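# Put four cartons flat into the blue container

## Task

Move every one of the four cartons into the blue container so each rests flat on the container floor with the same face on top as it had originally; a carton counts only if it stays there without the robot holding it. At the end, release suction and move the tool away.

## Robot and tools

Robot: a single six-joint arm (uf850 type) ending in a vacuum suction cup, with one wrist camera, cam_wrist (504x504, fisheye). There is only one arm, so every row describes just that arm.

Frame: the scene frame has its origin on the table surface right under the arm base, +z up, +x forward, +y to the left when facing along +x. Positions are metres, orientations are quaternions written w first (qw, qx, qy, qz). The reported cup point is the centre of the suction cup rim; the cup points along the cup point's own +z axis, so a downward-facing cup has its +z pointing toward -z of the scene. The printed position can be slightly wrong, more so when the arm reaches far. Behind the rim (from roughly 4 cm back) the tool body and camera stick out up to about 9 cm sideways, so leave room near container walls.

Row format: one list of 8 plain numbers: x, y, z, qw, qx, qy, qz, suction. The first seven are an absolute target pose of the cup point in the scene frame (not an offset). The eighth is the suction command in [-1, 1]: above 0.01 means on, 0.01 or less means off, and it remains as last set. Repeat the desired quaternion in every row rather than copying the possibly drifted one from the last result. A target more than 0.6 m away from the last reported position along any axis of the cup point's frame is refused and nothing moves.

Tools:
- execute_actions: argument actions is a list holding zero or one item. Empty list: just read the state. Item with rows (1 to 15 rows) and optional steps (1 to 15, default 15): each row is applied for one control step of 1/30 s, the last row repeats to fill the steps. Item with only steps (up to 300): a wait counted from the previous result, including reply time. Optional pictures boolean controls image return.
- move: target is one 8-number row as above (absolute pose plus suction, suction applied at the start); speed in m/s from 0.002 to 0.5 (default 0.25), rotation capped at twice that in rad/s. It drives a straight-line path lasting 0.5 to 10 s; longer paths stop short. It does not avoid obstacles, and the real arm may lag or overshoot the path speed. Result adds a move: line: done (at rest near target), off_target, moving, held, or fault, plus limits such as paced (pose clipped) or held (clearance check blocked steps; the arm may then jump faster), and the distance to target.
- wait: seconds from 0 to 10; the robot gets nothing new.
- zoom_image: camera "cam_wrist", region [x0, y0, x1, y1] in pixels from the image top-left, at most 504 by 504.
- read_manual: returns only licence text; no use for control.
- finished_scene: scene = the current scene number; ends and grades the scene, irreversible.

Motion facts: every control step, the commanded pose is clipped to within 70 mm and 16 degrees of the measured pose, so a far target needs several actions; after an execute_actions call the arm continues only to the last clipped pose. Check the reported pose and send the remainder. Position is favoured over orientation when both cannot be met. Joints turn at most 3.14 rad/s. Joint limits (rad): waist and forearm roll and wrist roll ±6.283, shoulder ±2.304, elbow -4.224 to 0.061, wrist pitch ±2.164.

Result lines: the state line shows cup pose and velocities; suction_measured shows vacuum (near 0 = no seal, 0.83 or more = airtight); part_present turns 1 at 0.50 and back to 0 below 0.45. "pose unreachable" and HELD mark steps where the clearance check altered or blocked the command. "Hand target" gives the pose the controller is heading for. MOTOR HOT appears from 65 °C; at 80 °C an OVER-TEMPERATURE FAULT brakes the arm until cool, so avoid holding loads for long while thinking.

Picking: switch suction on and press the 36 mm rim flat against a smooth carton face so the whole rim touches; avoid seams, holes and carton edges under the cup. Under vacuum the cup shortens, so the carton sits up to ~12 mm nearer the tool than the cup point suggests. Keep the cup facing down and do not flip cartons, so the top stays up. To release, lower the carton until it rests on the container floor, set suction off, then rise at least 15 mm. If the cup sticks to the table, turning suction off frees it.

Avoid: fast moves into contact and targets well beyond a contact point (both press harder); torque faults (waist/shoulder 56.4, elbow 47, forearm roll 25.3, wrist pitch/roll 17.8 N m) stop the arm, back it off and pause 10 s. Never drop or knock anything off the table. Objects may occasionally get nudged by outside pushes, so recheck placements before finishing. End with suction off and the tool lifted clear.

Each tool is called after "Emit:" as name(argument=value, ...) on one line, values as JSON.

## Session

Emit:
execute_actions(actions=[])

Scene clock: 0.00 s of 6000.00 s.
end_effector_position=(+0.5988, +0.0213, +0.2778) suction_measured=0.00 part_present=0 end_effector_quat_wxyz=(+0.001, -0.014, +1.000, -0.003) end_effector_velocity=(-0.000, -0.000, -0.000) end_effector_angular_velocity=(+0.000, +0.001, -0.002)
Joint positions: [-0.003 -0.533 -1.293  0.001 -0.761 -1.567]
Joint velocities: [-0.001 -0.     0.001  0.     0.     0.002]
Motor temperatures (°C, as the motors report them): [23 24 26 23 22 27]
Hand target: +0.599, +0.021, +0.278; +0.001, -0.014, +1.000, -0.003

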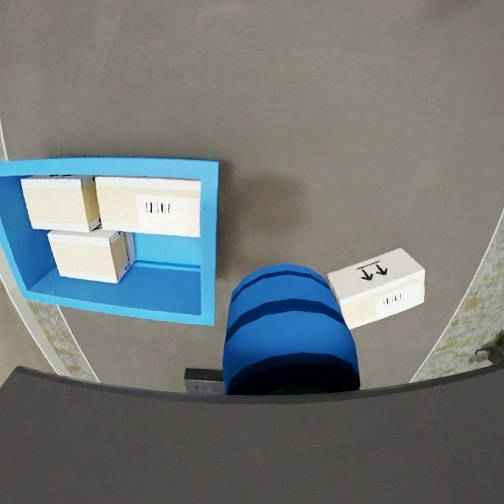

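Emit:
zoom_image(camera="cam_wrist", region=[0, 140, 240, 340])

Emit:
zoom_image(camera="cam_wrist", region=[310, 230, 450, 350])

Region (0, 140, 240, 340) of cam_wrist's 504x504 image, scaled by 2.100, with more detail than that image has.

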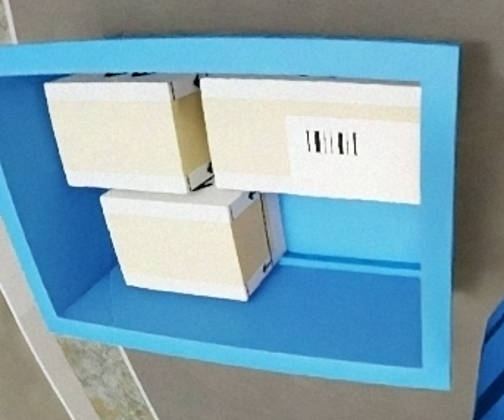

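Region (310, 230, 450, 350) of cam_wrist's 504x504 image, scaled by 3.600, with more detail than that image has; it fills the top 432 rows of this view, and the rest is white.

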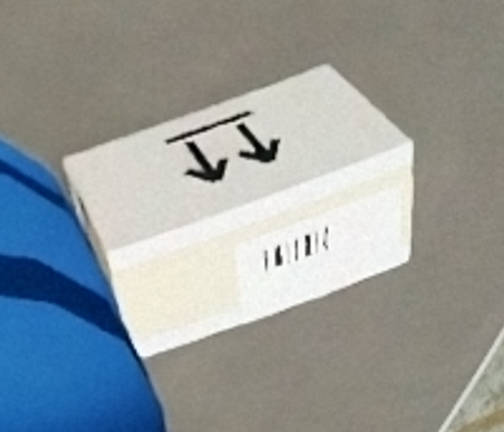

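Emit:
move(target=[0.498, 0.2137, 0.24, 0, 0.0367, 0.9993, 0, -1], speed=0.3)

Scene clock: 39.43 s of 6000.00 s.
end_effector_position=(+0.4988, +0.2137, +0.2401) suction_measured=0.00 part_present=0 end_effector_quat_wxyz=(-0.000, +0.037, +0.999, -0.000) end_effector_velocity=(-0.001, +0.001, -0.001) end_effector_angular_velocity=(-0.001, +0.001, -0.002)
Joint positions: [ 0.363 -0.454 -1.083  0.012 -0.63  -1.108]
Joint velocities: [ 0.003 -0.     0.001 -0.001  0.001  0.006]
Motor temperatures (°C, as the motors report them): [23 24 26 23 22 27]
Hand target: +0.499, +0.214, +0.240; -0.000, +0.037, +0.999, -0.000
Off the commanded pose: 0.001 m, 0 deg.
After step 90, 35.23 s passed at rest.
move: done

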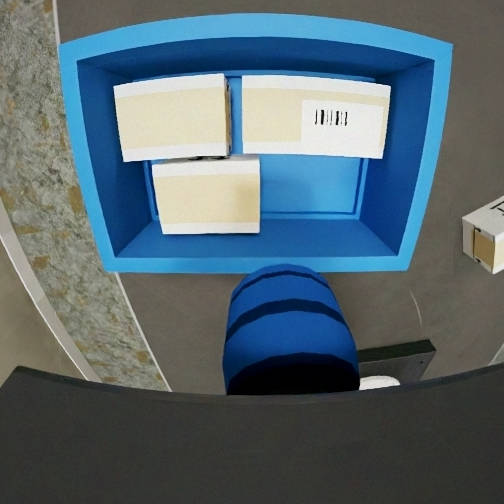

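Emit:
zoom_image(camera="cam_wrist", region=[90, 40, 430, 270])

Region (90, 40, 430, 270) of cam_wrist's 504x504 image, scaled by 1.482, with more detail than that image has; it fills the top 341 rows of this view, and the rest is white.

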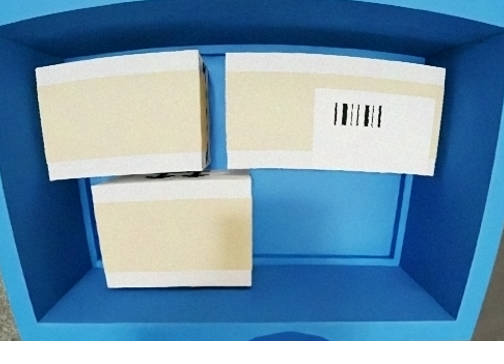

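Emit:
zoom_image(camera="cam_wrist", region=[230, 60, 430, 260])

Region (230, 60, 430, 260) of cam_wrist's 504x504 image, scaled by 2.520, with more detail than that image has.

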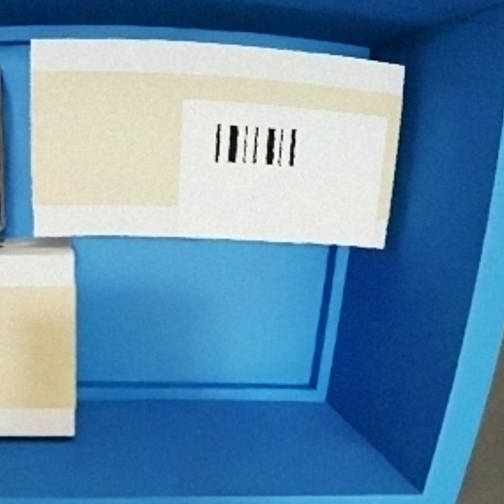

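Emit:
move(target=[0.5028, 0.2660, 0.14, 0, 0.0367, 0.9993, 0, -1], speed=0.2)

Scene clock: 109.23 s of 6000.00 s.
end_effector_position=(+0.5031, +0.2659, +0.1403) suction_measured=0.00 part_present=0 end_effector_quat_wxyz=(+0.000, +0.037, +0.999, +0.000) end_effector_velocity=(-0.001, +0.001, -0.002) end_effector_angular_velocity=(-0.001, +0.002, +0.002)
Joint positions: [ 0.446 -0.669 -1.14   0.016 -0.471 -1.03 ]
Joint velocities: [ 0.003 -0.003 -0.    -0.     0.     0.001]
Motor temperatures (°C, as the motors report them): [23 24 27 23 22 27]
Hand target: +0.503, +0.266, +0.140; +0.000, +0.037, +0.999, -0.000
Off the commanded pose: 0.000 m, 0 deg.
After step 90, 65.80 s passed at rest.
move: done

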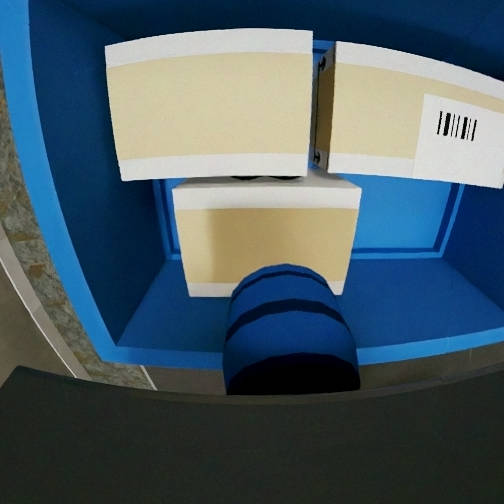

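Emit:
execute_actions(actions=[])

Scene clock: 131.03 s of 6000.00 s.
end_effector_position=(+0.5029, +0.2659, +0.1399) suction_measured=0.00 part_present=0 end_effector_quat_wxyz=(+0.000, +0.037, +0.999, -0.000) end_effector_velocity=(-0.000, -0.000, -0.000) end_effector_angular_velocity=(-0.000, +0.000, +0.000)
Joint positions: [ 0.446 -0.669 -1.14   0.016 -0.471 -1.03 ]
Joint velocities: [ 0.    -0.     0.001 -0.     0.001  0.   ]
Motor temperatures (°C, as the motors report them): [23 24 27 23 22 27]
Hand target: +0.503, +0.266, +0.140; +0.000, +0.037, +0.999, -0.000
Off the commanded pose: 0.000 m, 0 deg.
Steps of this call (steps 1 to 90: nothing new was sent; then 18.80 s passed at rest). Readings (end_effector_position | what the end effector reports):
1: (+0.5031, +0.2659, +0.1402) | suction_measured=0.00 part_present=0
2: (+0.5031, +0.2659, +0.1402) | suction_measured=0.00 part_present=0
4: (+0.5030, +0.2659, +0.1401) | suction_measured=0.00 part_present=0
8: (+0.5030, +0.2659, +0.1400) | suction_measured=0.00 part_present=0
90: the state above

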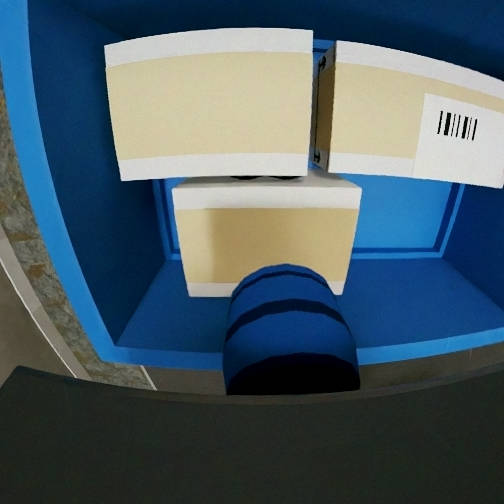

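Emit:
move(target=[0.5031,0.2659,0.098,0,0.037,0.999,0,-1], speed=0.1)

Scene clock: 139.80 s of 6000.00 s.
end_effector_position=(+0.5032, +0.2659, +0.0982) suction_measured=0.00 part_present=0 end_effector_quat_wxyz=(+0.000, +0.037, +0.999, +0.000) end_effector_velocity=(-0.001, +0.000, -0.001) end_effector_angular_velocity=(-0.000, +0.001, +0.001)
Joint positions: [ 0.446 -0.746 -1.147  0.019 -0.4   -1.033]
Joint velocities: [ 0.    -0.002  0.     0.     0.001 -0.001]
Motor temperatures (°C, as the motors report them): [23 24 27 23 22 27]
Hand target: +0.503, +0.266, +0.098; +0.000, +0.037, +0.999, -0.000
Off the commanded pose: 0.000 m, 0 deg.
After step 90, 4.97 s passed at rest.
move: done

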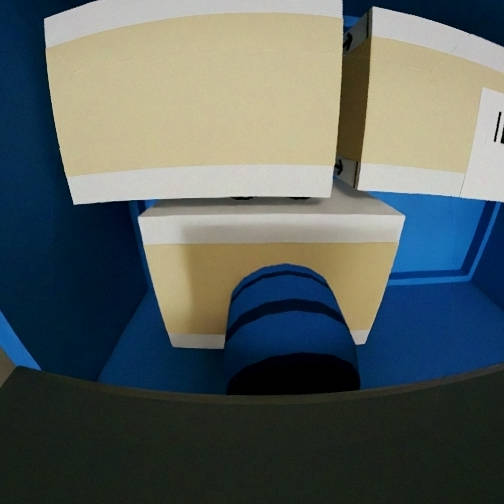

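Emit:
move(target=[0.5031,0.2659,0.076,0,0.037,0.999,0,1], speed=0.02)

Scene clock: 171.20 s of 6000.00 s.
end_effector_position=(+0.5031, +0.2659, +0.0760) suction_measured=0.94 part_present=1 end_effector_quat_wxyz=(+0.000, +0.037, +0.999, -0.000) end_effector_velocity=(+0.001, -0.000, +0.000) end_effector_angular_velocity=(+0.001, -0.002, -0.002)
Joint positions: [ 0.446 -0.789 -1.154  0.021 -0.365 -1.034]
Joint velocities: [-0.001  0.    -0.    -0.     0.001  0.   ]
Motor temperatures (°C, as the motors report them): [23 24 26 23 22 27]
Hand target: +0.503, +0.266, +0.076; +0.000, +0.037, +0.999, -0.000
Off the commanded pose: 0.000 m, 0 deg.
After step 90, 27.03 s passed at rest.
move: done

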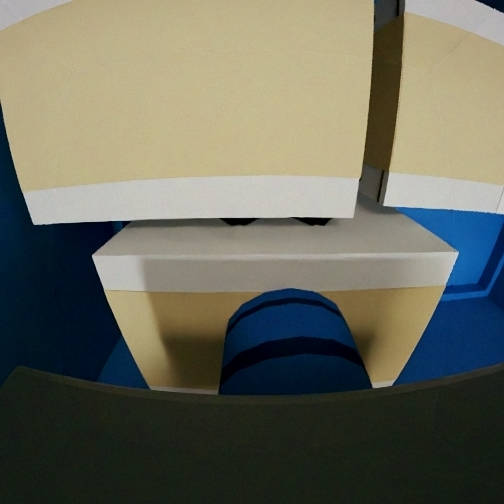

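Emit:
move(target=[0.5031,0.2659,0.083,0,0.037,0.999,0,1], speed=0.03)

Emit:
move(target=[0.5049,0.2899,0.083,0,0.037,0.999,0,1], speed=0.04)

Scene clock: 182.67 s of 6000.00 s.
end_effector_position=(+0.5031, +0.2659, +0.0830) suction_measured=0.95 part_present=1 end_effector_quat_wxyz=(-0.000, +0.037, +0.999, +0.000) end_effector_velocity=(-0.000, -0.001, -0.000) end_effector_angular_velocity=(-0.001, +0.001, -0.002)
Joint positions: [ 0.446 -0.776 -1.152  0.021 -0.376 -1.034]
Joint velocities: [-0.002  0.     0.001 -0.    -0.001  0.001]
Motor temperatures (°C, as the motors report them): [23 24 26 23 22 27]
Hand target: +0.503, +0.266, +0.083; -0.000, +0.037, +0.999, +0.000
Off the commanded pose: 0.000 m, 0 deg.
After step 90, 7.77 s passed at rest.
move: done

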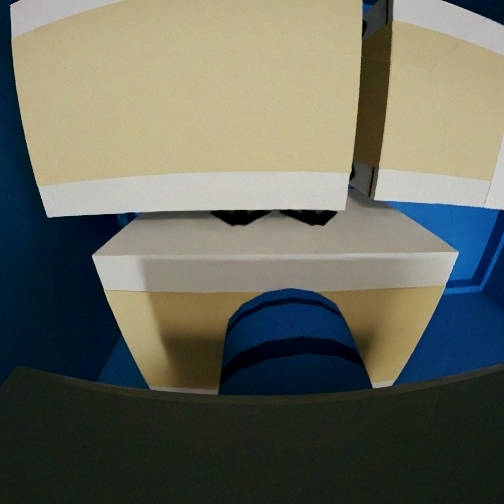

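Scene clock: 183.57 s of 6000.00 s.
end_effector_position=(+0.5050, +0.2898, +0.0830) suction_measured=0.95 part_present=1 end_effector_quat_wxyz=(-0.000, +0.037, +0.999, -0.000) end_effector_velocity=(-0.000, +0.001, +0.001) end_effector_angular_velocity=(-0.000, -0.000, +0.001)
Joint positions: [ 0.481 -0.798 -1.195  0.02  -0.397 -0.998]
Joint velocities: [ 0.002  0.    -0.001 -0.001 -0.001  0.001]
Motor temperatures (°C, as the motors report them): [23 24 26 23 22 27]
Hand target: +0.505, +0.290, +0.083; -0.000, +0.037, +0.999, -0.000
Off the commanded pose: 0.000 m, 0 deg.
move: done

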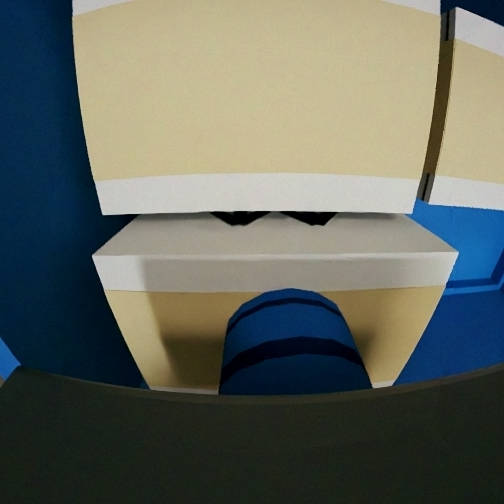

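Emit:
move(target=[0.5052,0.2925,0.070,0,0.037,0.999,0,1], speed=0.015)

Scene clock: 209.60 s of 6000.00 s.
end_effector_position=(+0.5052, +0.2925, +0.0700) suction_measured=0.95 part_present=1 end_effector_quat_wxyz=(+0.000, +0.037, +0.999, -0.000) end_effector_velocity=(+0.001, +0.001, -0.000) end_effector_angular_velocity=(+0.001, -0.001, -0.001)
Joint positions: [ 0.485 -0.825 -1.205  0.021 -0.379 -0.995]
Joint velocities: [ 0.    -0.001 -0.001  0.     0.001  0.001]
Motor temperatures (°C, as the motors report them): [23 24 26 23 22 27]
Hand target: +0.505, +0.292, +0.070; +0.000, +0.037, +0.999, -0.000
Off the commanded pose: 0.000 m, 0 deg.
After step 90, 21.93 s passed at rest.
move: done

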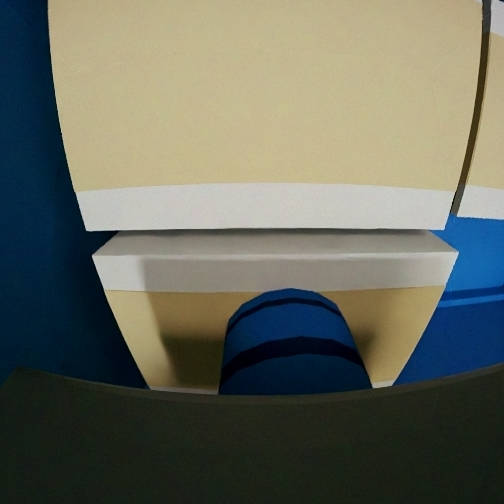

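Emit:
move(target=[0.5052,0.2925,0.064,0,0.037,0.999,0,1], speed=0.012)

Scene clock: 215.40 s of 6000.00 s.
end_effector_position=(+0.5059, +0.2928, +0.0674) suction_measured=0.94 part_present=1 end_effector_quat_wxyz=(+0.000, +0.037, +0.999, +0.000) end_effector_velocity=(+0.000, -0.000, +0.000) end_effector_angular_velocity=(+0.003, -0.005, -0.002)
Joint positions: [ 0.485 -0.831 -1.208  0.021 -0.377 -0.995]
Joint velocities: [-0.001  0.002  0.003  0.001  0.007  0.001]
Motor temperatures (°C, as the motors report them): [23 24 26 23 22 27]
Hand target: +0.505, +0.292, +0.064; -0.000, +0.037, +0.999, -0.000
Off the commanded pose: 0.004 m, 0 deg.
After step 90, 2.07 s passed at rest.
move: off_target

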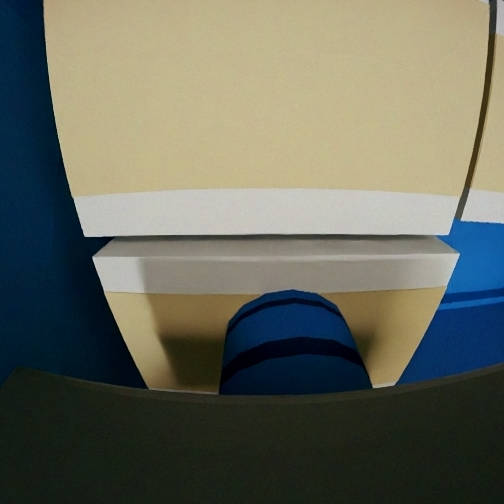

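Rest at z≈0.0675. Release.

Emit:
execute_actions(actions=[{"rows":[[0.5052,0.2925,0.0678,0,0.037,0.999,0,1],[0.5052,0.2925,0.0678,0,0.037,0.999,0,1],[0.5052,0.2925,0.0678,0,0.037,0.999,0,1],[0.5052,0.2925,0.0678,0,0.037,0.999,0,-1]],"steps":13}], pictures=false)

Emit:
move(target=[0.5052,0.2925,0.15,0,0.037,0.999,0,-1], speed=0.08)

Scene clock: 220.87 s of 6000.00 s.
end_effector_position=(+0.5054, +0.2927, +0.0682) suction_measured=0.00 part_present=0 end_effector_quat_wxyz=(+0.000, +0.037, +0.999, +0.000) end_effector_velocity=(-0.000, -0.000, -0.001) end_effector_angular_velocity=(-0.001, +0.002, -0.002)
Joint positions: [ 0.485 -0.829 -1.206  0.021 -0.376 -0.995]
Joint velocities: [-0.    -0.001 -0.     0.001 -0.     0.001]
Motor temperatures (°C, as the motors report them): [23 24 26 23 22 27]
Hand target: +0.505, +0.293, +0.068; +0.000, +0.037, +0.999, +0.000
Off the commanded pose: 0.000 m, 0 deg.
Steps of this call (steps 1 to 90: nothing new was sent; then 2.03 s passed at rest; steps 91 to 103: all 13 steps of this action). Readings (end_effector_position | what the end effector reports):
91: (+0.5057, +0.2929, +0.0675) | suction_measured=0.95 part_present=1
92: (+0.5056, +0.2928, +0.0679) | suction_measured=0.95 part_present=1
94: (+0.5053, +0.2927, +0.0680) | suction_measured=0.65 part_present=1
98: (+0.5054, +0.2927, +0.0682) | suction_measured=0.00 part_present=0
103: the state above

Scene clock: 222.47 s of 6000.00 s.
end_effector_position=(+0.5051, +0.2925, +0.1498) suction_measured=0.00 part_present=0 end_effector_quat_wxyz=(-0.000, +0.037, +0.999, -0.000) end_effector_velocity=(-0.000, -0.001, +0.000) end_effector_angular_velocity=(-0.001, +0.001, -0.002)
Joint positions: [ 0.484 -0.68  -1.189  0.016 -0.509 -0.991]
Joint velocities: [-0.001  0.001  0.001 -0.    -0.002  0.001]
Motor temperatures (°C, as the motors report them): [23 24 26 23 22 27]
Hand target: +0.505, +0.293, +0.150; -0.000, +0.037, +0.999, +0.000
Off the commanded pose: 0.000 m, 0 deg.
move: done

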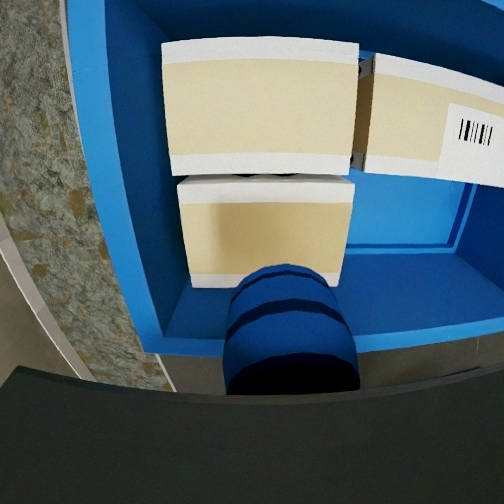

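Emit:
move(target=[0.377,-0.223,0.2,0,-0.1963,0.9806,0,-1], speed=0.4)

Scene clock: 245.33 s of 6000.00 s.
end_effector_position=(+0.3755, -0.2223, +0.2001) suction_measured=0.00 part_present=0 end_effector_quat_wxyz=(+0.000, -0.196, +0.981, +0.000) end_effector_velocity=(-0.001, -0.002, -0.000) end_effector_angular_velocity=(+0.005, -0.000, -0.000)
Joint positions: [-0.575 -0.312 -0.759  0.011 -0.453 -2.515]
Joint velocities: [-0.007 -0.001 -0.001  0.009 -0.002 -0.015]
Motor temperatures (°C, as the motors report them): [23 24 26 23 22 27]
Hand target: +0.375, -0.223, +0.200; +0.000, -0.196, +0.981, +0.001
Off the commanded pose: 0.002 m, 0 deg.
After step 90, 17.93 s passed at rest.
move: done

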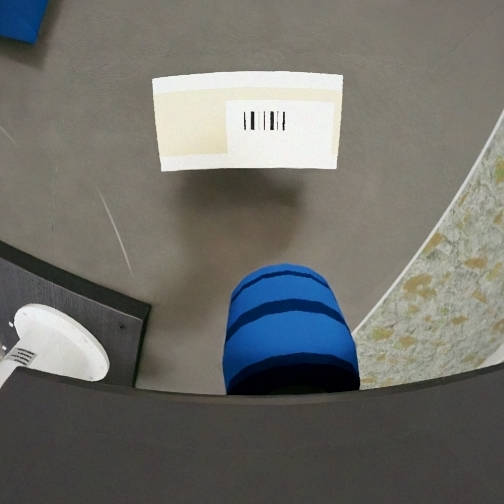

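Emit:
zoom_image(camera="cam_wrist", region=[130,50,370,190])

Region (130, 50, 370, 190) of cam_wrist's 504x504 image, scaled by 2.100, with more detail than that image has; it fills the top 294 rows of this view, and the rest is white.

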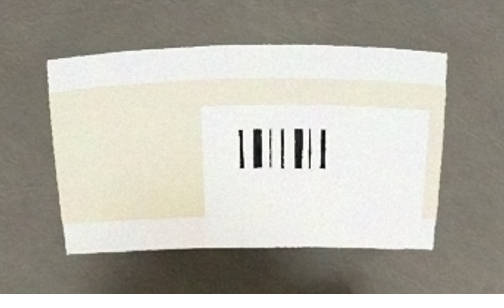

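Emit:
move(target=[0.4321,-0.1897,0.125,0,-0.2014,0.9795,0,-1], speed=0.2)

Scene clock: 318.90 s of 6000.00 s.
end_effector_position=(+0.4322, -0.1901, +0.1252) suction_measured=0.00 part_present=0 end_effector_quat_wxyz=(+0.000, -0.201, +0.980, -0.000) end_effector_velocity=(+0.000, +0.001, -0.001) end_effector_angular_velocity=(+0.000, +0.001, +0.003)
Joint positions: [-0.453 -0.537 -0.852  0.014 -0.321 -2.407]
Joint velocities: [ 0.002 -0.002 -0.001 -0.001  0.001  0.   ]
Motor temperatures (°C, as the motors report them): [23 24 27 23 22 27]
Hand target: +0.432, -0.190, +0.125; -0.000, -0.201, +0.980, -0.000
Off the commanded pose: 0.000 m, 0 deg.
After step 90, 69.63 s passed at rest.
move: done

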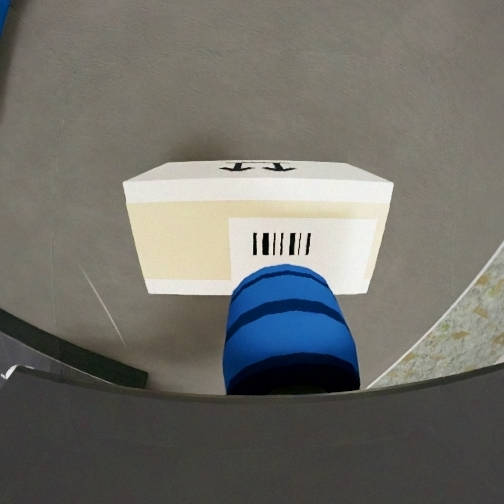

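Emit:
zoom_image(camera="cam_wrist", region=[110,140,410,310])

Region (110, 140, 410, 310) of cam_wrist's 504x504 image, scaled by 1.680, with more detail than that image has; it fills the top 286 rows of this view, and the rest is white.

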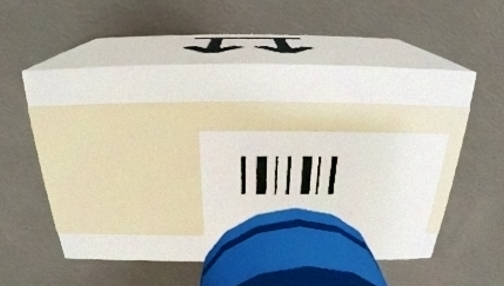

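Emit:
move(target=[0.458,0.1615,0.175,0,0.0367,0.9993,0,-1], speed=0.35)

Scene clock: 393.10 s of 6000.00 s.
end_effector_position=(+0.4591, +0.1612, +0.1750) suction_measured=0.00 part_present=0 end_effector_quat_wxyz=(-0.000, +0.037, +0.999, -0.000) end_effector_velocity=(-0.000, +0.002, +0.000) end_effector_angular_velocity=(-0.004, -0.001, +0.001)
Joint positions: [ 0.296 -0.452 -0.891  0.017 -0.441 -1.181]
Joint velocities: [ 0.006 -0.001 -0.002 -0.01  -0.002  0.014]
Motor temperatures (°C, as the motors report them): [23 24 26 23 22 27]
Hand target: +0.459, +0.161, +0.175; -0.000, +0.037, +0.999, -0.000
Off the commanded pose: 0.001 m, 0 deg.
After step 90, 69.60 s passed at rest.
move: done

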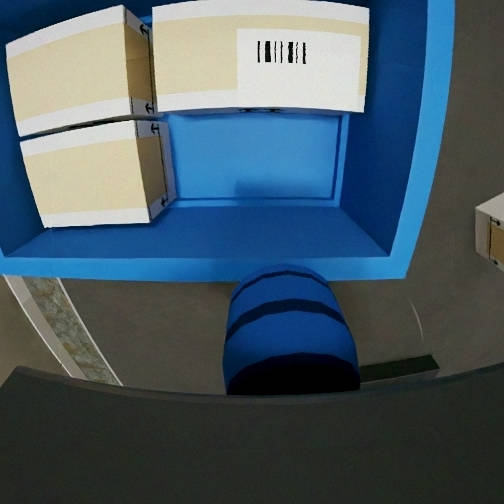

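Emit:
zoom_image(camera="cam_wrist", region=[130,0,410,240])

Region (130, 0, 410, 240) of cam_wrist's 504x504 image, scaled by 1.800, with more detail than that image has; it fills the top 432 rows of this view, and the rest is white.

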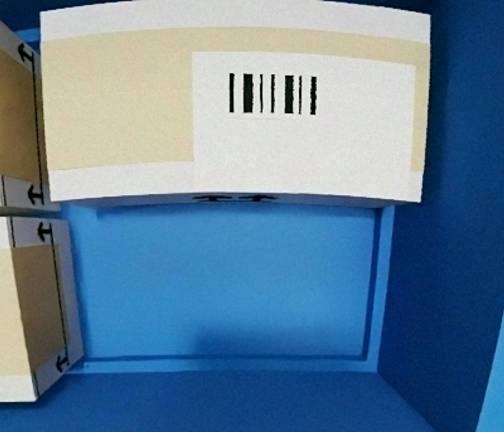

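Emit:
move(target=[0.5625,0.1508,0.15,0,-0.6808,0.7325,0,-1], speed=0.4)

Scene clock: 446.77 s of 6000.00 s.
end_effector_position=(+0.5624, +0.1505, +0.1500) suction_measured=0.00 part_present=0 end_effector_quat_wxyz=(-0.000, +0.681, -0.733, +0.000) end_effector_velocity=(-0.000, -0.001, -0.001) end_effector_angular_velocity=(+0.002, +0.002, +0.002)
Joint positions: [ 0.221 -0.68  -1.186  0.015 -0.508 -2.825]
Joint velocities: [-0.002 -0.002 -0.     0.004 -0.    -0.007]
Motor temperatures (°C, as the motors report them): [23 24 26 23 22 27]
Hand target: +0.562, +0.150, +0.150; -0.000, +0.681, -0.732, -0.000
Off the commanded pose: 0.000 m, 0 deg.
After step 90, 48.20 s passed at rest.
move: done

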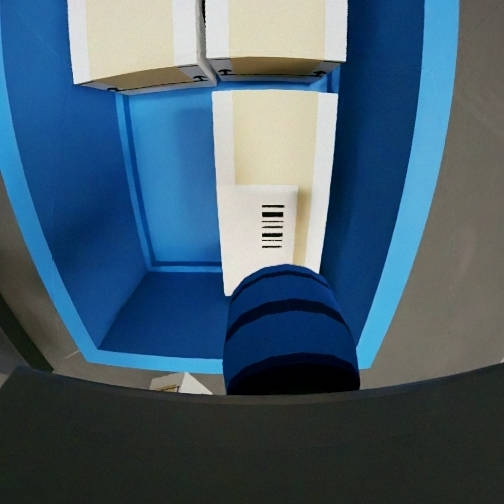

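Emit:
zoom_image(camera="cam_wrist", region=[190,40,400,300])

Region (190, 40, 400, 300) of cam_wrist's 504x504 image, scaled by 1.938, with more detail than that image has; it fills the left 407 columns of this view, and the rest is white.

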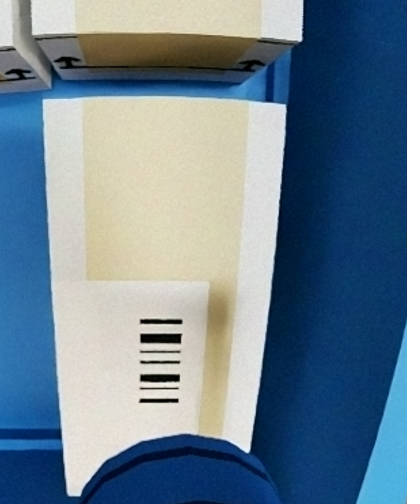

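Emit:
move(target=[0.5585,0.1511,0.095,0,-0.6808,0.7325,0,-1], speed=0.1)

Emit:
move(target=[0.5585,0.1511,0.074,0,-0.6808,0.7325,0,1], speed=0.02)

Scene clock: 490.80 s of 6000.00 s.
end_effector_position=(+0.5586, +0.1511, +0.0952) suction_measured=0.00 part_present=0 end_effector_quat_wxyz=(-0.000, +0.681, -0.733, +0.000) end_effector_velocity=(-0.000, -0.000, -0.001) end_effector_angular_velocity=(-0.000, +0.001, +0.001)
Joint positions: [ 0.224 -0.771 -1.181  0.018 -0.411 -2.825]
Joint velocities: [-0.001 -0.001 -0.     0.     0.    -0.001]
Motor temperatures (°C, as the motors report them): [23 24 27 23 22 27]
Hand target: +0.558, +0.151, +0.095; +0.000, +0.681, -0.733, +0.000
Off the commanded pose: 0.000 m, 0 deg.
After step 90, 40.13 s passed at rest.
move: done

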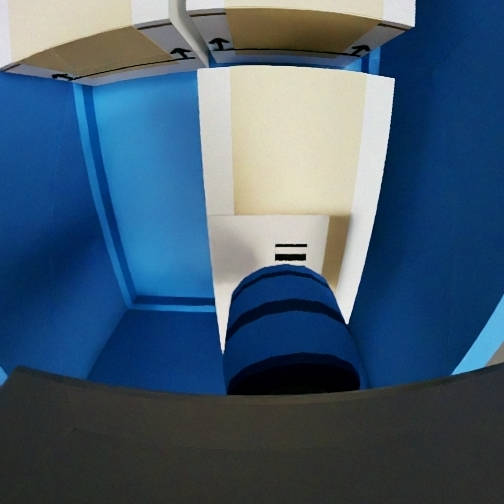

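Scene clock: 492.13 s of 6000.00 s.
end_effector_position=(+0.5585, +0.1511, +0.0740) suction_measured=0.00 part_present=0 end_effector_quat_wxyz=(-0.000, +0.681, -0.732, +0.000) end_effector_velocity=(-0.001, -0.000, -0.001) end_effector_angular_velocity=(-0.000, +0.002, -0.001)
Joint positions: [ 0.225 -0.812 -1.188  0.02  -0.378 -2.827]
Joint velocities: [-0.    -0.001  0.     0.    -0.     0.001]
Motor temperatures (°C, as the motors report them): [23 24 27 23 22 27]
Hand target: +0.558, +0.151, +0.074; +0.000, +0.681, -0.732, +0.000
Off the commanded pose: 0.000 m, 0 deg.
move: done

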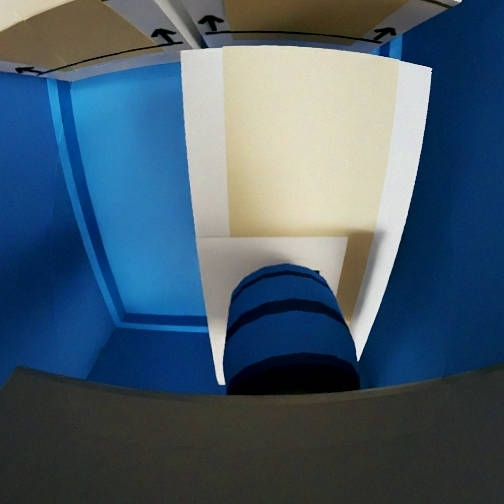

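Not yet in contact. Go lower.

Emit:
move(target=[0.5585,0.1511,0.066,0,-0.6808,0.7325,0,1], speed=0.015)

Scene clock: 496.23 s of 6000.00 s.
end_effector_position=(+0.5584, +0.1511, +0.0659) suction_measured=0.75 part_present=1 end_effector_quat_wxyz=(+0.000, +0.681, -0.732, -0.000) end_effector_velocity=(+0.002, +0.001, +0.002) end_effector_angular_velocity=(+0.000, -0.002, +0.004)
Joint positions: [ 0.225 -0.827 -1.192  0.021 -0.366 -2.827]
Joint velocities: [ 0.001  0.002 -0.003 -0.001 -0.003 -0.002]
Motor temperatures (°C, as the motors report them): [23 24 27 23 22 27]
Hand target: +0.558, +0.151, +0.066; +0.000, +0.681, -0.732, +0.000
Off the commanded pose: 0.000 m, 0 deg.
After step 90, 0.33 s passed at rest.
move: done

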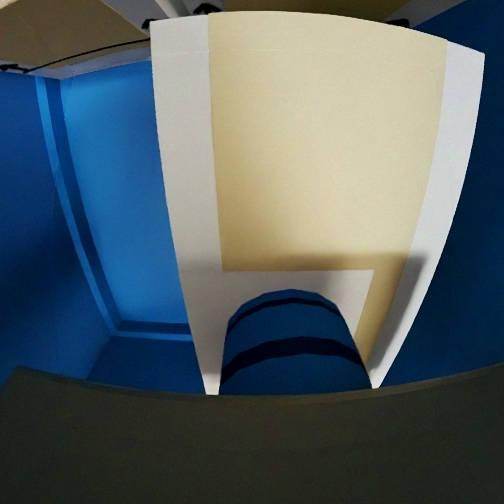

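Emit:
wait(seconds=0.5)

Scene clock: 498.57 s of 6000.00 s.
end_effector_position=(+0.5585, +0.1511, +0.0660) suction_measured=0.95 part_present=1 end_effector_quat_wxyz=(+0.000, +0.681, -0.732, +0.000) end_effector_velocity=(-0.001, +0.001, -0.000) end_effector_angular_velocity=(-0.000, +0.001, +0.001)
Joint positions: [ 0.225 -0.827 -1.192  0.021 -0.366 -2.827]
Joint velocities: [ 0.001  0.     0.     0.001 -0.001 -0.   ]
Motor temperatures (°C, as the motors report them): [23 24 27 23 22 27]
Hand target: +0.558, +0.151, +0.066; +0.000, +0.681, -0.732, +0.000
Off the commanded pose: 0.000 m, 0 deg.
Steps of this call (steps 1 to 70: nothing new was sent). Readings (end_effector_position | what the end effector reports):
1: (+0.5584, +0.1511, +0.0660) | suction_measured=0.81 part_present=1
2: (+0.5584, +0.1511, +0.0660) | suction_measured=0.86 part_present=1
4: (+0.5585, +0.1511, +0.0660) | suction_measured=0.91 part_present=1
8: (+0.5585, +0.1511, +0.0660) | suction_measured=0.94 part_present=1
70: the state above

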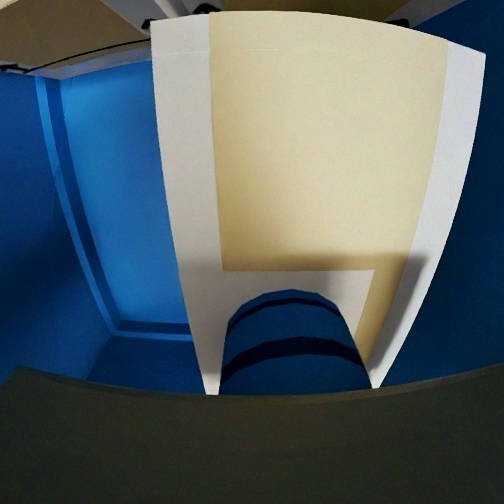

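Emit:
move(target=[0.5665,0.1505,0.067,0,-0.6808,0.7325,0,1], speed=0.02)

Emit:
move(target=[0.5665,0.1505,0.056,0,-0.6808,0.7325,0,1], speed=0.012)

Scene clock: 503.73 s of 6000.00 s.
end_effector_position=(+0.5664, +0.1505, +0.0670) suction_measured=0.95 part_present=1 end_effector_quat_wxyz=(-0.000, +0.681, -0.732, -0.000) end_effector_velocity=(+0.001, +0.000, +0.000) end_effector_angular_velocity=(-0.000, +0.002, +0.000)
Joint positions: [ 0.22  -0.838 -1.216  0.02  -0.38  -2.831]
Joint velocities: [ 0.    -0.001 -0.003  0.    -0.004 -0.   ]
Motor temperatures (°C, as the motors report them): [23 24 27 23 22 27]
Hand target: +0.566, +0.150, +0.067; -0.000, +0.681, -0.732, -0.000
Off the commanded pose: 0.000 m, 0 deg.
After step 90, 1.47 s passed at rest.
move: done

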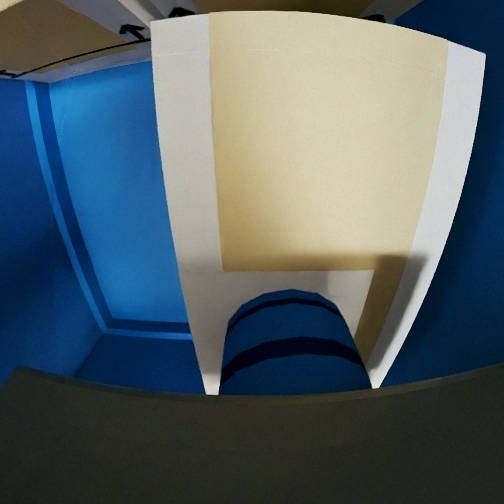

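Scene clock: 504.87 s of 6000.00 s.
end_effector_position=(+0.5665, +0.1505, +0.0560) suction_measured=0.95 part_present=1 end_effector_quat_wxyz=(+0.000, +0.681, -0.732, +0.000) end_effector_velocity=(+0.001, +0.000, -0.000) end_effector_angular_velocity=(+0.001, -0.002, +0.002)
Joint positions: [ 0.22  -0.859 -1.222  0.021 -0.364 -2.832]
Joint velocities: [ 0.    -0.001 -0.001  0.     0.002 -0.002]
Motor temperatures (°C, as the motors report them): [23 24 27 23 22 27]
Hand target: +0.566, +0.150, +0.056; +0.000, +0.681, -0.732, +0.000
Off the commanded pose: 0.000 m, 0 deg.
move: done

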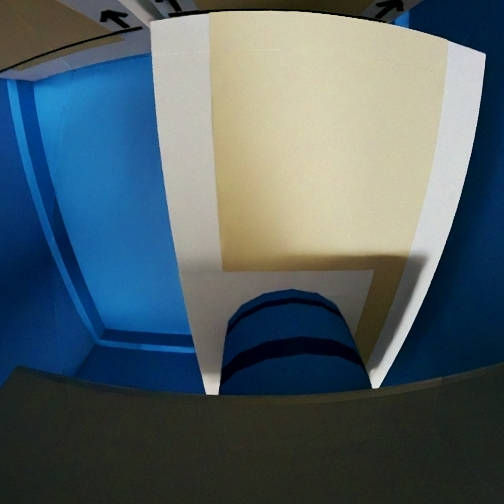

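Emit:
move(target=[0.5665,0.1505,0.051,0,-0.6808,0.7325,0,1], speed=0.01)

Scene clock: 510.60 s of 6000.00 s.
end_effector_position=(+0.5670, +0.1506, +0.0527) suction_measured=0.94 part_present=1 end_effector_quat_wxyz=(+0.000, +0.681, -0.732, -0.000) end_effector_velocity=(+0.001, +0.000, -0.000) end_effector_angular_velocity=(+0.001, -0.006, -0.002)
Joint positions: [ 0.22  -0.867 -1.225  0.021 -0.36  -2.832]
Joint velocities: [-0.001 -0.001  0.     0.     0.007  0.001]
Motor temperatures (°C, as the motors report them): [23 24 27 23 22 27]
Hand target: +0.566, +0.150, +0.051; +0.000, +0.681, -0.732, -0.000
Off the commanded pose: 0.002 m, 0 deg.
After step 90, 2.00 s passed at rest.
move: done

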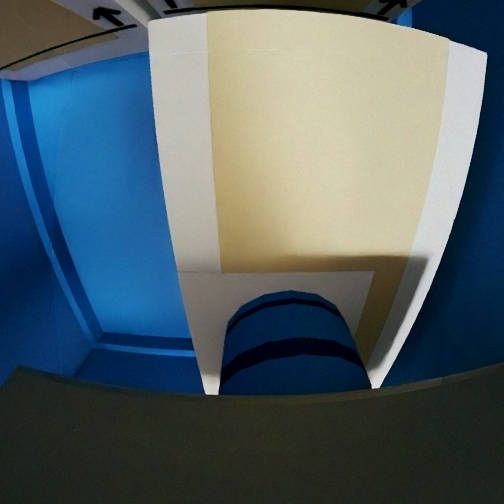

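Emit:
execute_actions(actions=[{"rows":[[0.5665,0.1505,0.0532,0,-0.6808,0.7325,0,1],[0.5665,0.1505,0.0532,0,-0.6808,0.7325,0,1],[0.5665,0.1505,0.0532,0,-0.6808,0.7325,0,1],[0.5665,0.1505,0.0532,0,-0.6808,0.7325,0,-1]],"steps":13}], pictures=false)

Emit:
move(target=[0.5665,0.1505,0.16,0,-0.6808,0.7325,0,-1], speed=0.1)

Scene clock: 519.33 s of 6000.00 s.
end_effector_position=(+0.5668, +0.1506, +0.0533) suction_measured=0.00 part_present=0 end_effector_quat_wxyz=(-0.001, +0.681, -0.732, +0.000) end_effector_velocity=(-0.001, -0.000, -0.001) end_effector_angular_velocity=(-0.000, +0.002, -0.002)
Joint positions: [ 0.22  -0.865 -1.223  0.021 -0.359 -2.832]
Joint velocities: [ 0.    -0.001  0.001  0.001 -0.001  0.001]
Motor temperatures (°C, as the motors report them): [23 24 26 23 22 27]
Hand target: +0.567, +0.151, +0.053; -0.000, +0.681, -0.732, +0.000
Off the commanded pose: 0.000 m, 0 deg.
Steps of this call (steps 1 to 90: nothing new was sent; then 5.30 s passed at rest; steps 91 to 103: all 13 steps of this action). Readings (end_effector_position | what the end effector reports):
91: (+0.5671, +0.1507, +0.0527) | suction_measured=0.95 part_present=1
92: (+0.5670, +0.1507, +0.0529) | suction_measured=0.95 part_present=1
94: (+0.5669, +0.1506, +0.0530) | suction_measured=0.65 part_present=1
98: (+0.5669, +0.1506, +0.0533) | suction_measured=0.00 part_present=0
103: the state above

Scene clock: 521.00 s of 6000.00 s.
end_effector_position=(+0.5664, +0.1505, +0.1598) suction_measured=0.00 part_present=0 end_effector_quat_wxyz=(+0.000, +0.681, -0.732, -0.000) end_effector_velocity=(+0.000, +0.000, +0.001) end_effector_angular_velocity=(-0.000, -0.001, -0.002)
Joint positions: [ 0.219 -0.671 -1.199  0.015 -0.531 -2.827]
Joint velocities: [ 0.     0.001 -0.    -0.001 -0.001  0.002]
Motor temperatures (°C, as the motors report them): [23 24 26 23 22 27]
Hand target: +0.567, +0.151, +0.160; -0.000, +0.681, -0.732, -0.000
Off the commanded pose: 0.000 m, 0 deg.
move: done

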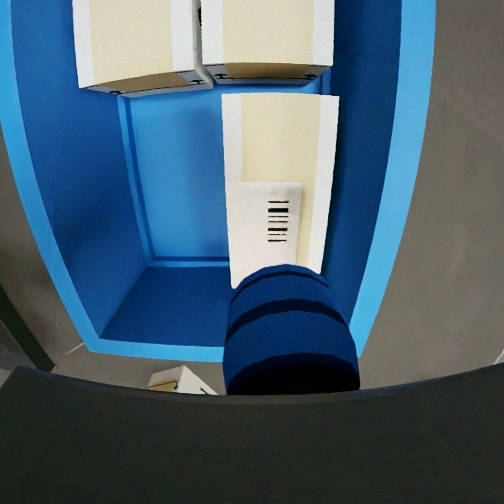

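Emit:
zoom_image(camera="cam_wrist", region=[110,50,370,300])

Region (110, 50, 370, 300) of cam_wrist's 504x504 image, scaled by 1.938, with more detail than that image has; it fills the top 485 rows of this view, and the rest is white.

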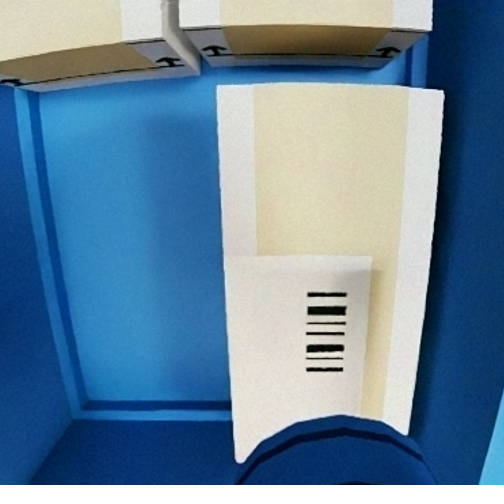

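Emit:
zoom_image(camera="cam_wrist", region=[125,200,245,290])

Region (125, 200, 245, 290) of cam_wrist's 504x504 image, scaled by 4.200, with more detail than that image has; it fills the top 378 rows of this view, and the rest is white.

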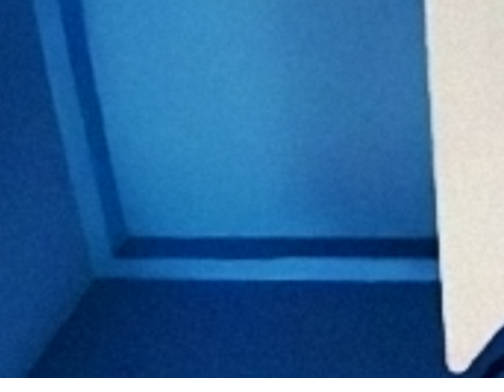

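Emit:
move(target=[0.4263,-0.1916,0.105,0,-0.2014,0.9795,0,-1], speed=0.35)

Scene clock: 638.97 s of 6000.00 s.
end_effector_position=(+0.4253, -0.1909, +0.1051) suction_measured=0.00 part_present=0 end_effector_quat_wxyz=(+0.000, -0.202, +0.979, +0.000) end_effector_velocity=(-0.001, -0.002, -0.001) end_effector_angular_velocity=(+0.001, +0.002, -0.005)
Joint positions: [-0.461 -0.572 -0.839  0.02  -0.273 -2.421]
Joint velocities: [-0.004 -0.001  0.    -0.    -0.001  0.001]
Motor temperatures (°C, as the motors report them): [23 24 27 23 22 27]
Hand target: +0.425, -0.191, +0.105; +0.000, -0.201, +0.980, +0.000
Off the commanded pose: 0.001 m, 0 deg.
After step 90, 112.90 s passed at rest.
move: done

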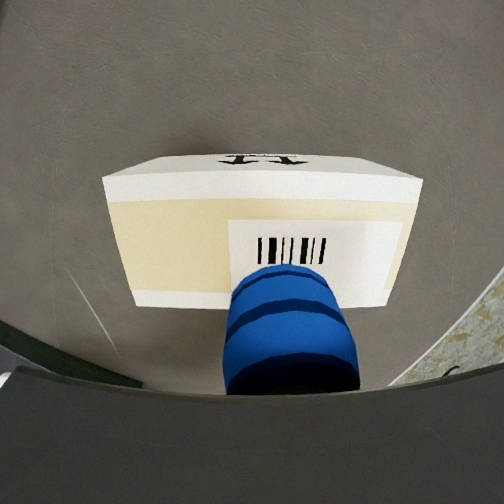

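Emit:
move(target=[0.4263,-0.1916,0.082,0,-0.2014,0.9795,0,-1], speed=0.06)

Scene clock: 644.00 s of 6000.00 s.
end_effector_position=(+0.4263, -0.1916, +0.0821) suction_measured=0.00 part_present=0 end_effector_quat_wxyz=(+0.000, -0.201, +0.980, -0.000) end_effector_velocity=(+0.000, +0.001, -0.001) end_effector_angular_velocity=(-0.000, -0.000, +0.001)
Joint positions: [-0.461 -0.627 -0.85   0.02  -0.229 -2.422]
Joint velocities: [ 0.001 -0.001  0.    -0.     0.002  0.001]
Motor temperatures (°C, as the motors report them): [23 24 27 23 22 27]
Hand target: +0.426, -0.192, +0.082; -0.000, -0.201, +0.980, -0.000
Off the commanded pose: 0.000 m, 0 deg.
After step 90, 1.27 s passed at rest.
move: done

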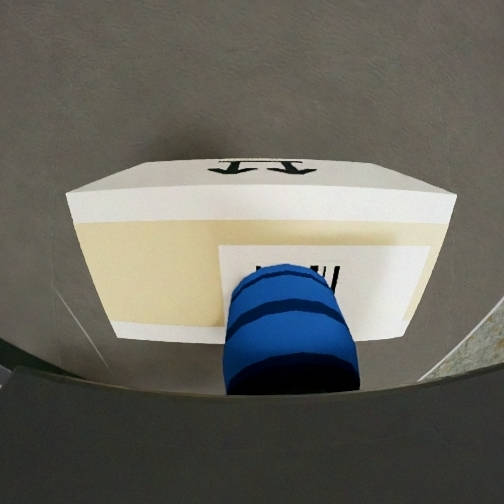

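Emit:
move(target=[0.4254,-0.1920,0.064,0,-0.2014,0.9795,0,1], speed=0.018)

Scene clock: 659.43 s of 6000.00 s.
end_effector_position=(+0.4254, -0.1920, +0.0640) suction_measured=0.94 part_present=1 end_effector_quat_wxyz=(-0.000, -0.201, +0.980, -0.000) end_effector_velocity=(+0.002, -0.000, -0.000) end_effector_angular_velocity=(-0.002, -0.005, -0.001)
Joint positions: [-0.463 -0.668 -0.856  0.024 -0.194 -2.427]
Joint velocities: [ 0.001 -0.001 -0.002  0.002  0.004  0.   ]
Motor temperatures (°C, as the motors report them): [23 24 27 23 22 27]
Hand target: +0.425, -0.192, +0.064; -0.000, -0.201, +0.980, -0.000
Off the commanded pose: 0.000 m, 0 deg.
After step 90, 11.20 s passed at rest.
move: done

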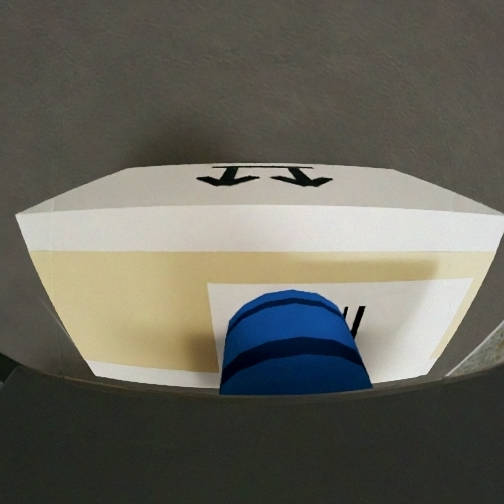

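Emit:
move(target=[0.4254,-0.1920,0.21,0,-0.2014,0.9795,0,1], speed=0.1)

Scene clock: 664.53 s of 6000.00 s.
end_effector_position=(+0.4254, -0.1919, +0.2099) suction_measured=0.95 part_present=1 end_effector_quat_wxyz=(-0.000, -0.201, +0.979, +0.000) end_effector_velocity=(+0.000, -0.001, +0.001) end_effector_angular_velocity=(-0.001, -0.000, -0.002)
Joint positions: [-0.464 -0.355 -0.848  0.011 -0.5   -2.414]
Joint velocities: [-0.001  0.001 -0.002 -0.001 -0.002  0.002]
Motor temperatures (°C, as the motors report them): [23 24 27 23 22 27]
Hand target: +0.426, -0.192, +0.210; +0.000, -0.201, +0.979, +0.000
Off the commanded pose: 0.000 m, 0 deg.
After step 90, 0.27 s passed at rest.
move: done

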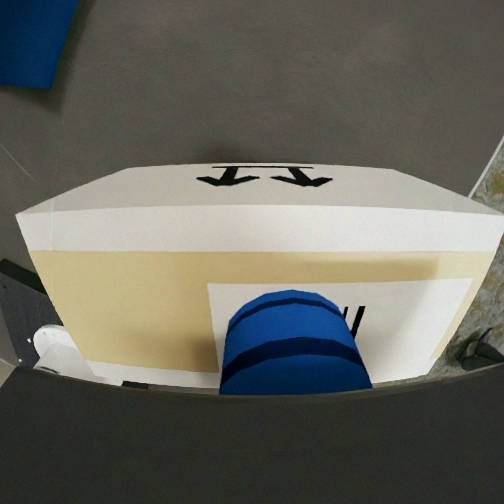

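Emit:
move(target=[0.4903,0.1642,0.21,0,0.0367,0.9993,0,1], speed=0.18)

Scene clock: 679.00 s of 6000.00 s.
end_effector_position=(+0.4914, +0.1637, +0.2100) suction_measured=0.95 part_present=1 end_effector_quat_wxyz=(-0.000, +0.037, +0.999, -0.000) end_effector_velocity=(-0.001, +0.001, -0.000) end_effector_angular_velocity=(-0.002, +0.001, -0.002)
Joint positions: [ 0.28  -0.451 -0.994  0.014 -0.545 -1.193]
Joint velocities: [ 0.003 -0.001 -0.    -0.002 -0.001  0.008]
Motor temperatures (°C, as the motors report them): [23 24 27 23 22 27]
Hand target: +0.491, +0.164, +0.210; -0.000, +0.037, +0.999, -0.000
Off the commanded pose: 0.001 m, 0 deg.
After step 90, 9.03 s passed at rest.
move: done

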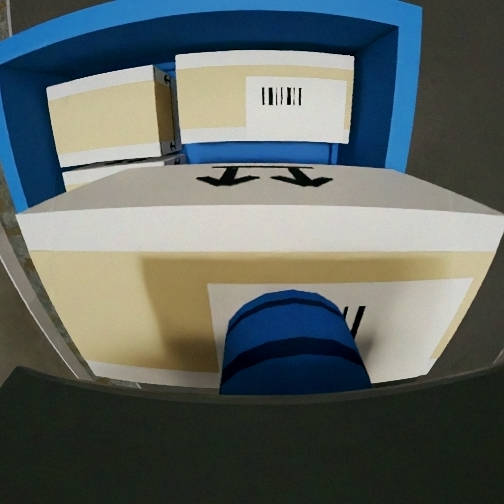

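Emit:
move(target=[0.4903,0.1642,0.152,0,0.0367,0.9993,0,1], speed=0.05)

Scene clock: 690.80 s of 6000.00 s.
end_effector_position=(+0.4904, +0.1642, +0.1521) suction_measured=0.95 part_present=1 end_effector_quat_wxyz=(+0.000, +0.037, +0.999, -0.000) end_effector_velocity=(-0.000, +0.000, -0.001) end_effector_angular_velocity=(-0.001, +0.001, +0.002)
Joint positions: [ 0.282 -0.553 -0.979  0.018 -0.427 -1.196]
Joint velocities: [ 0.    -0.002  0.    -0.001  0.001 -0.001]
Motor temperatures (°C, as the motors report them): [23 24 27 23 22 27]
Hand target: +0.490, +0.164, +0.152; +0.000, +0.037, +0.999, -0.000
Off the commanded pose: 0.000 m, 0 deg.
After step 90, 7.33 s passed at rest.
move: done

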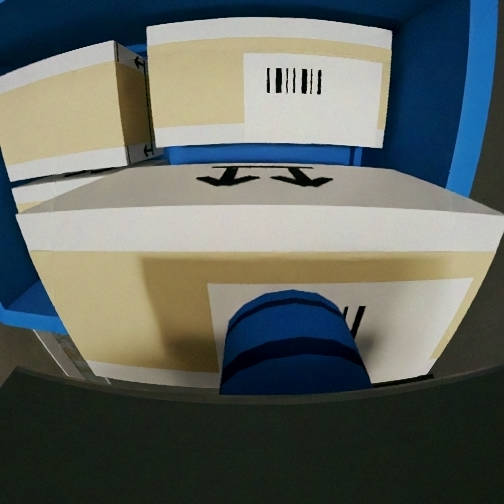

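Emit:
zoom_image(camera="cam_wrist", region=[100,100,420,220])

Region (100, 100, 420, 220) of cam_wrist's 504x504 image, scaled by 1.575, with more detail than that image has; it fills the top 189 rows of this view, and the rest is white.

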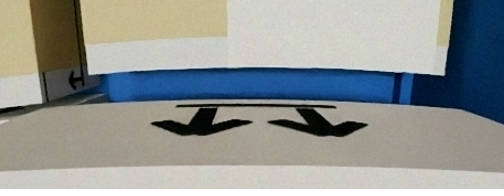

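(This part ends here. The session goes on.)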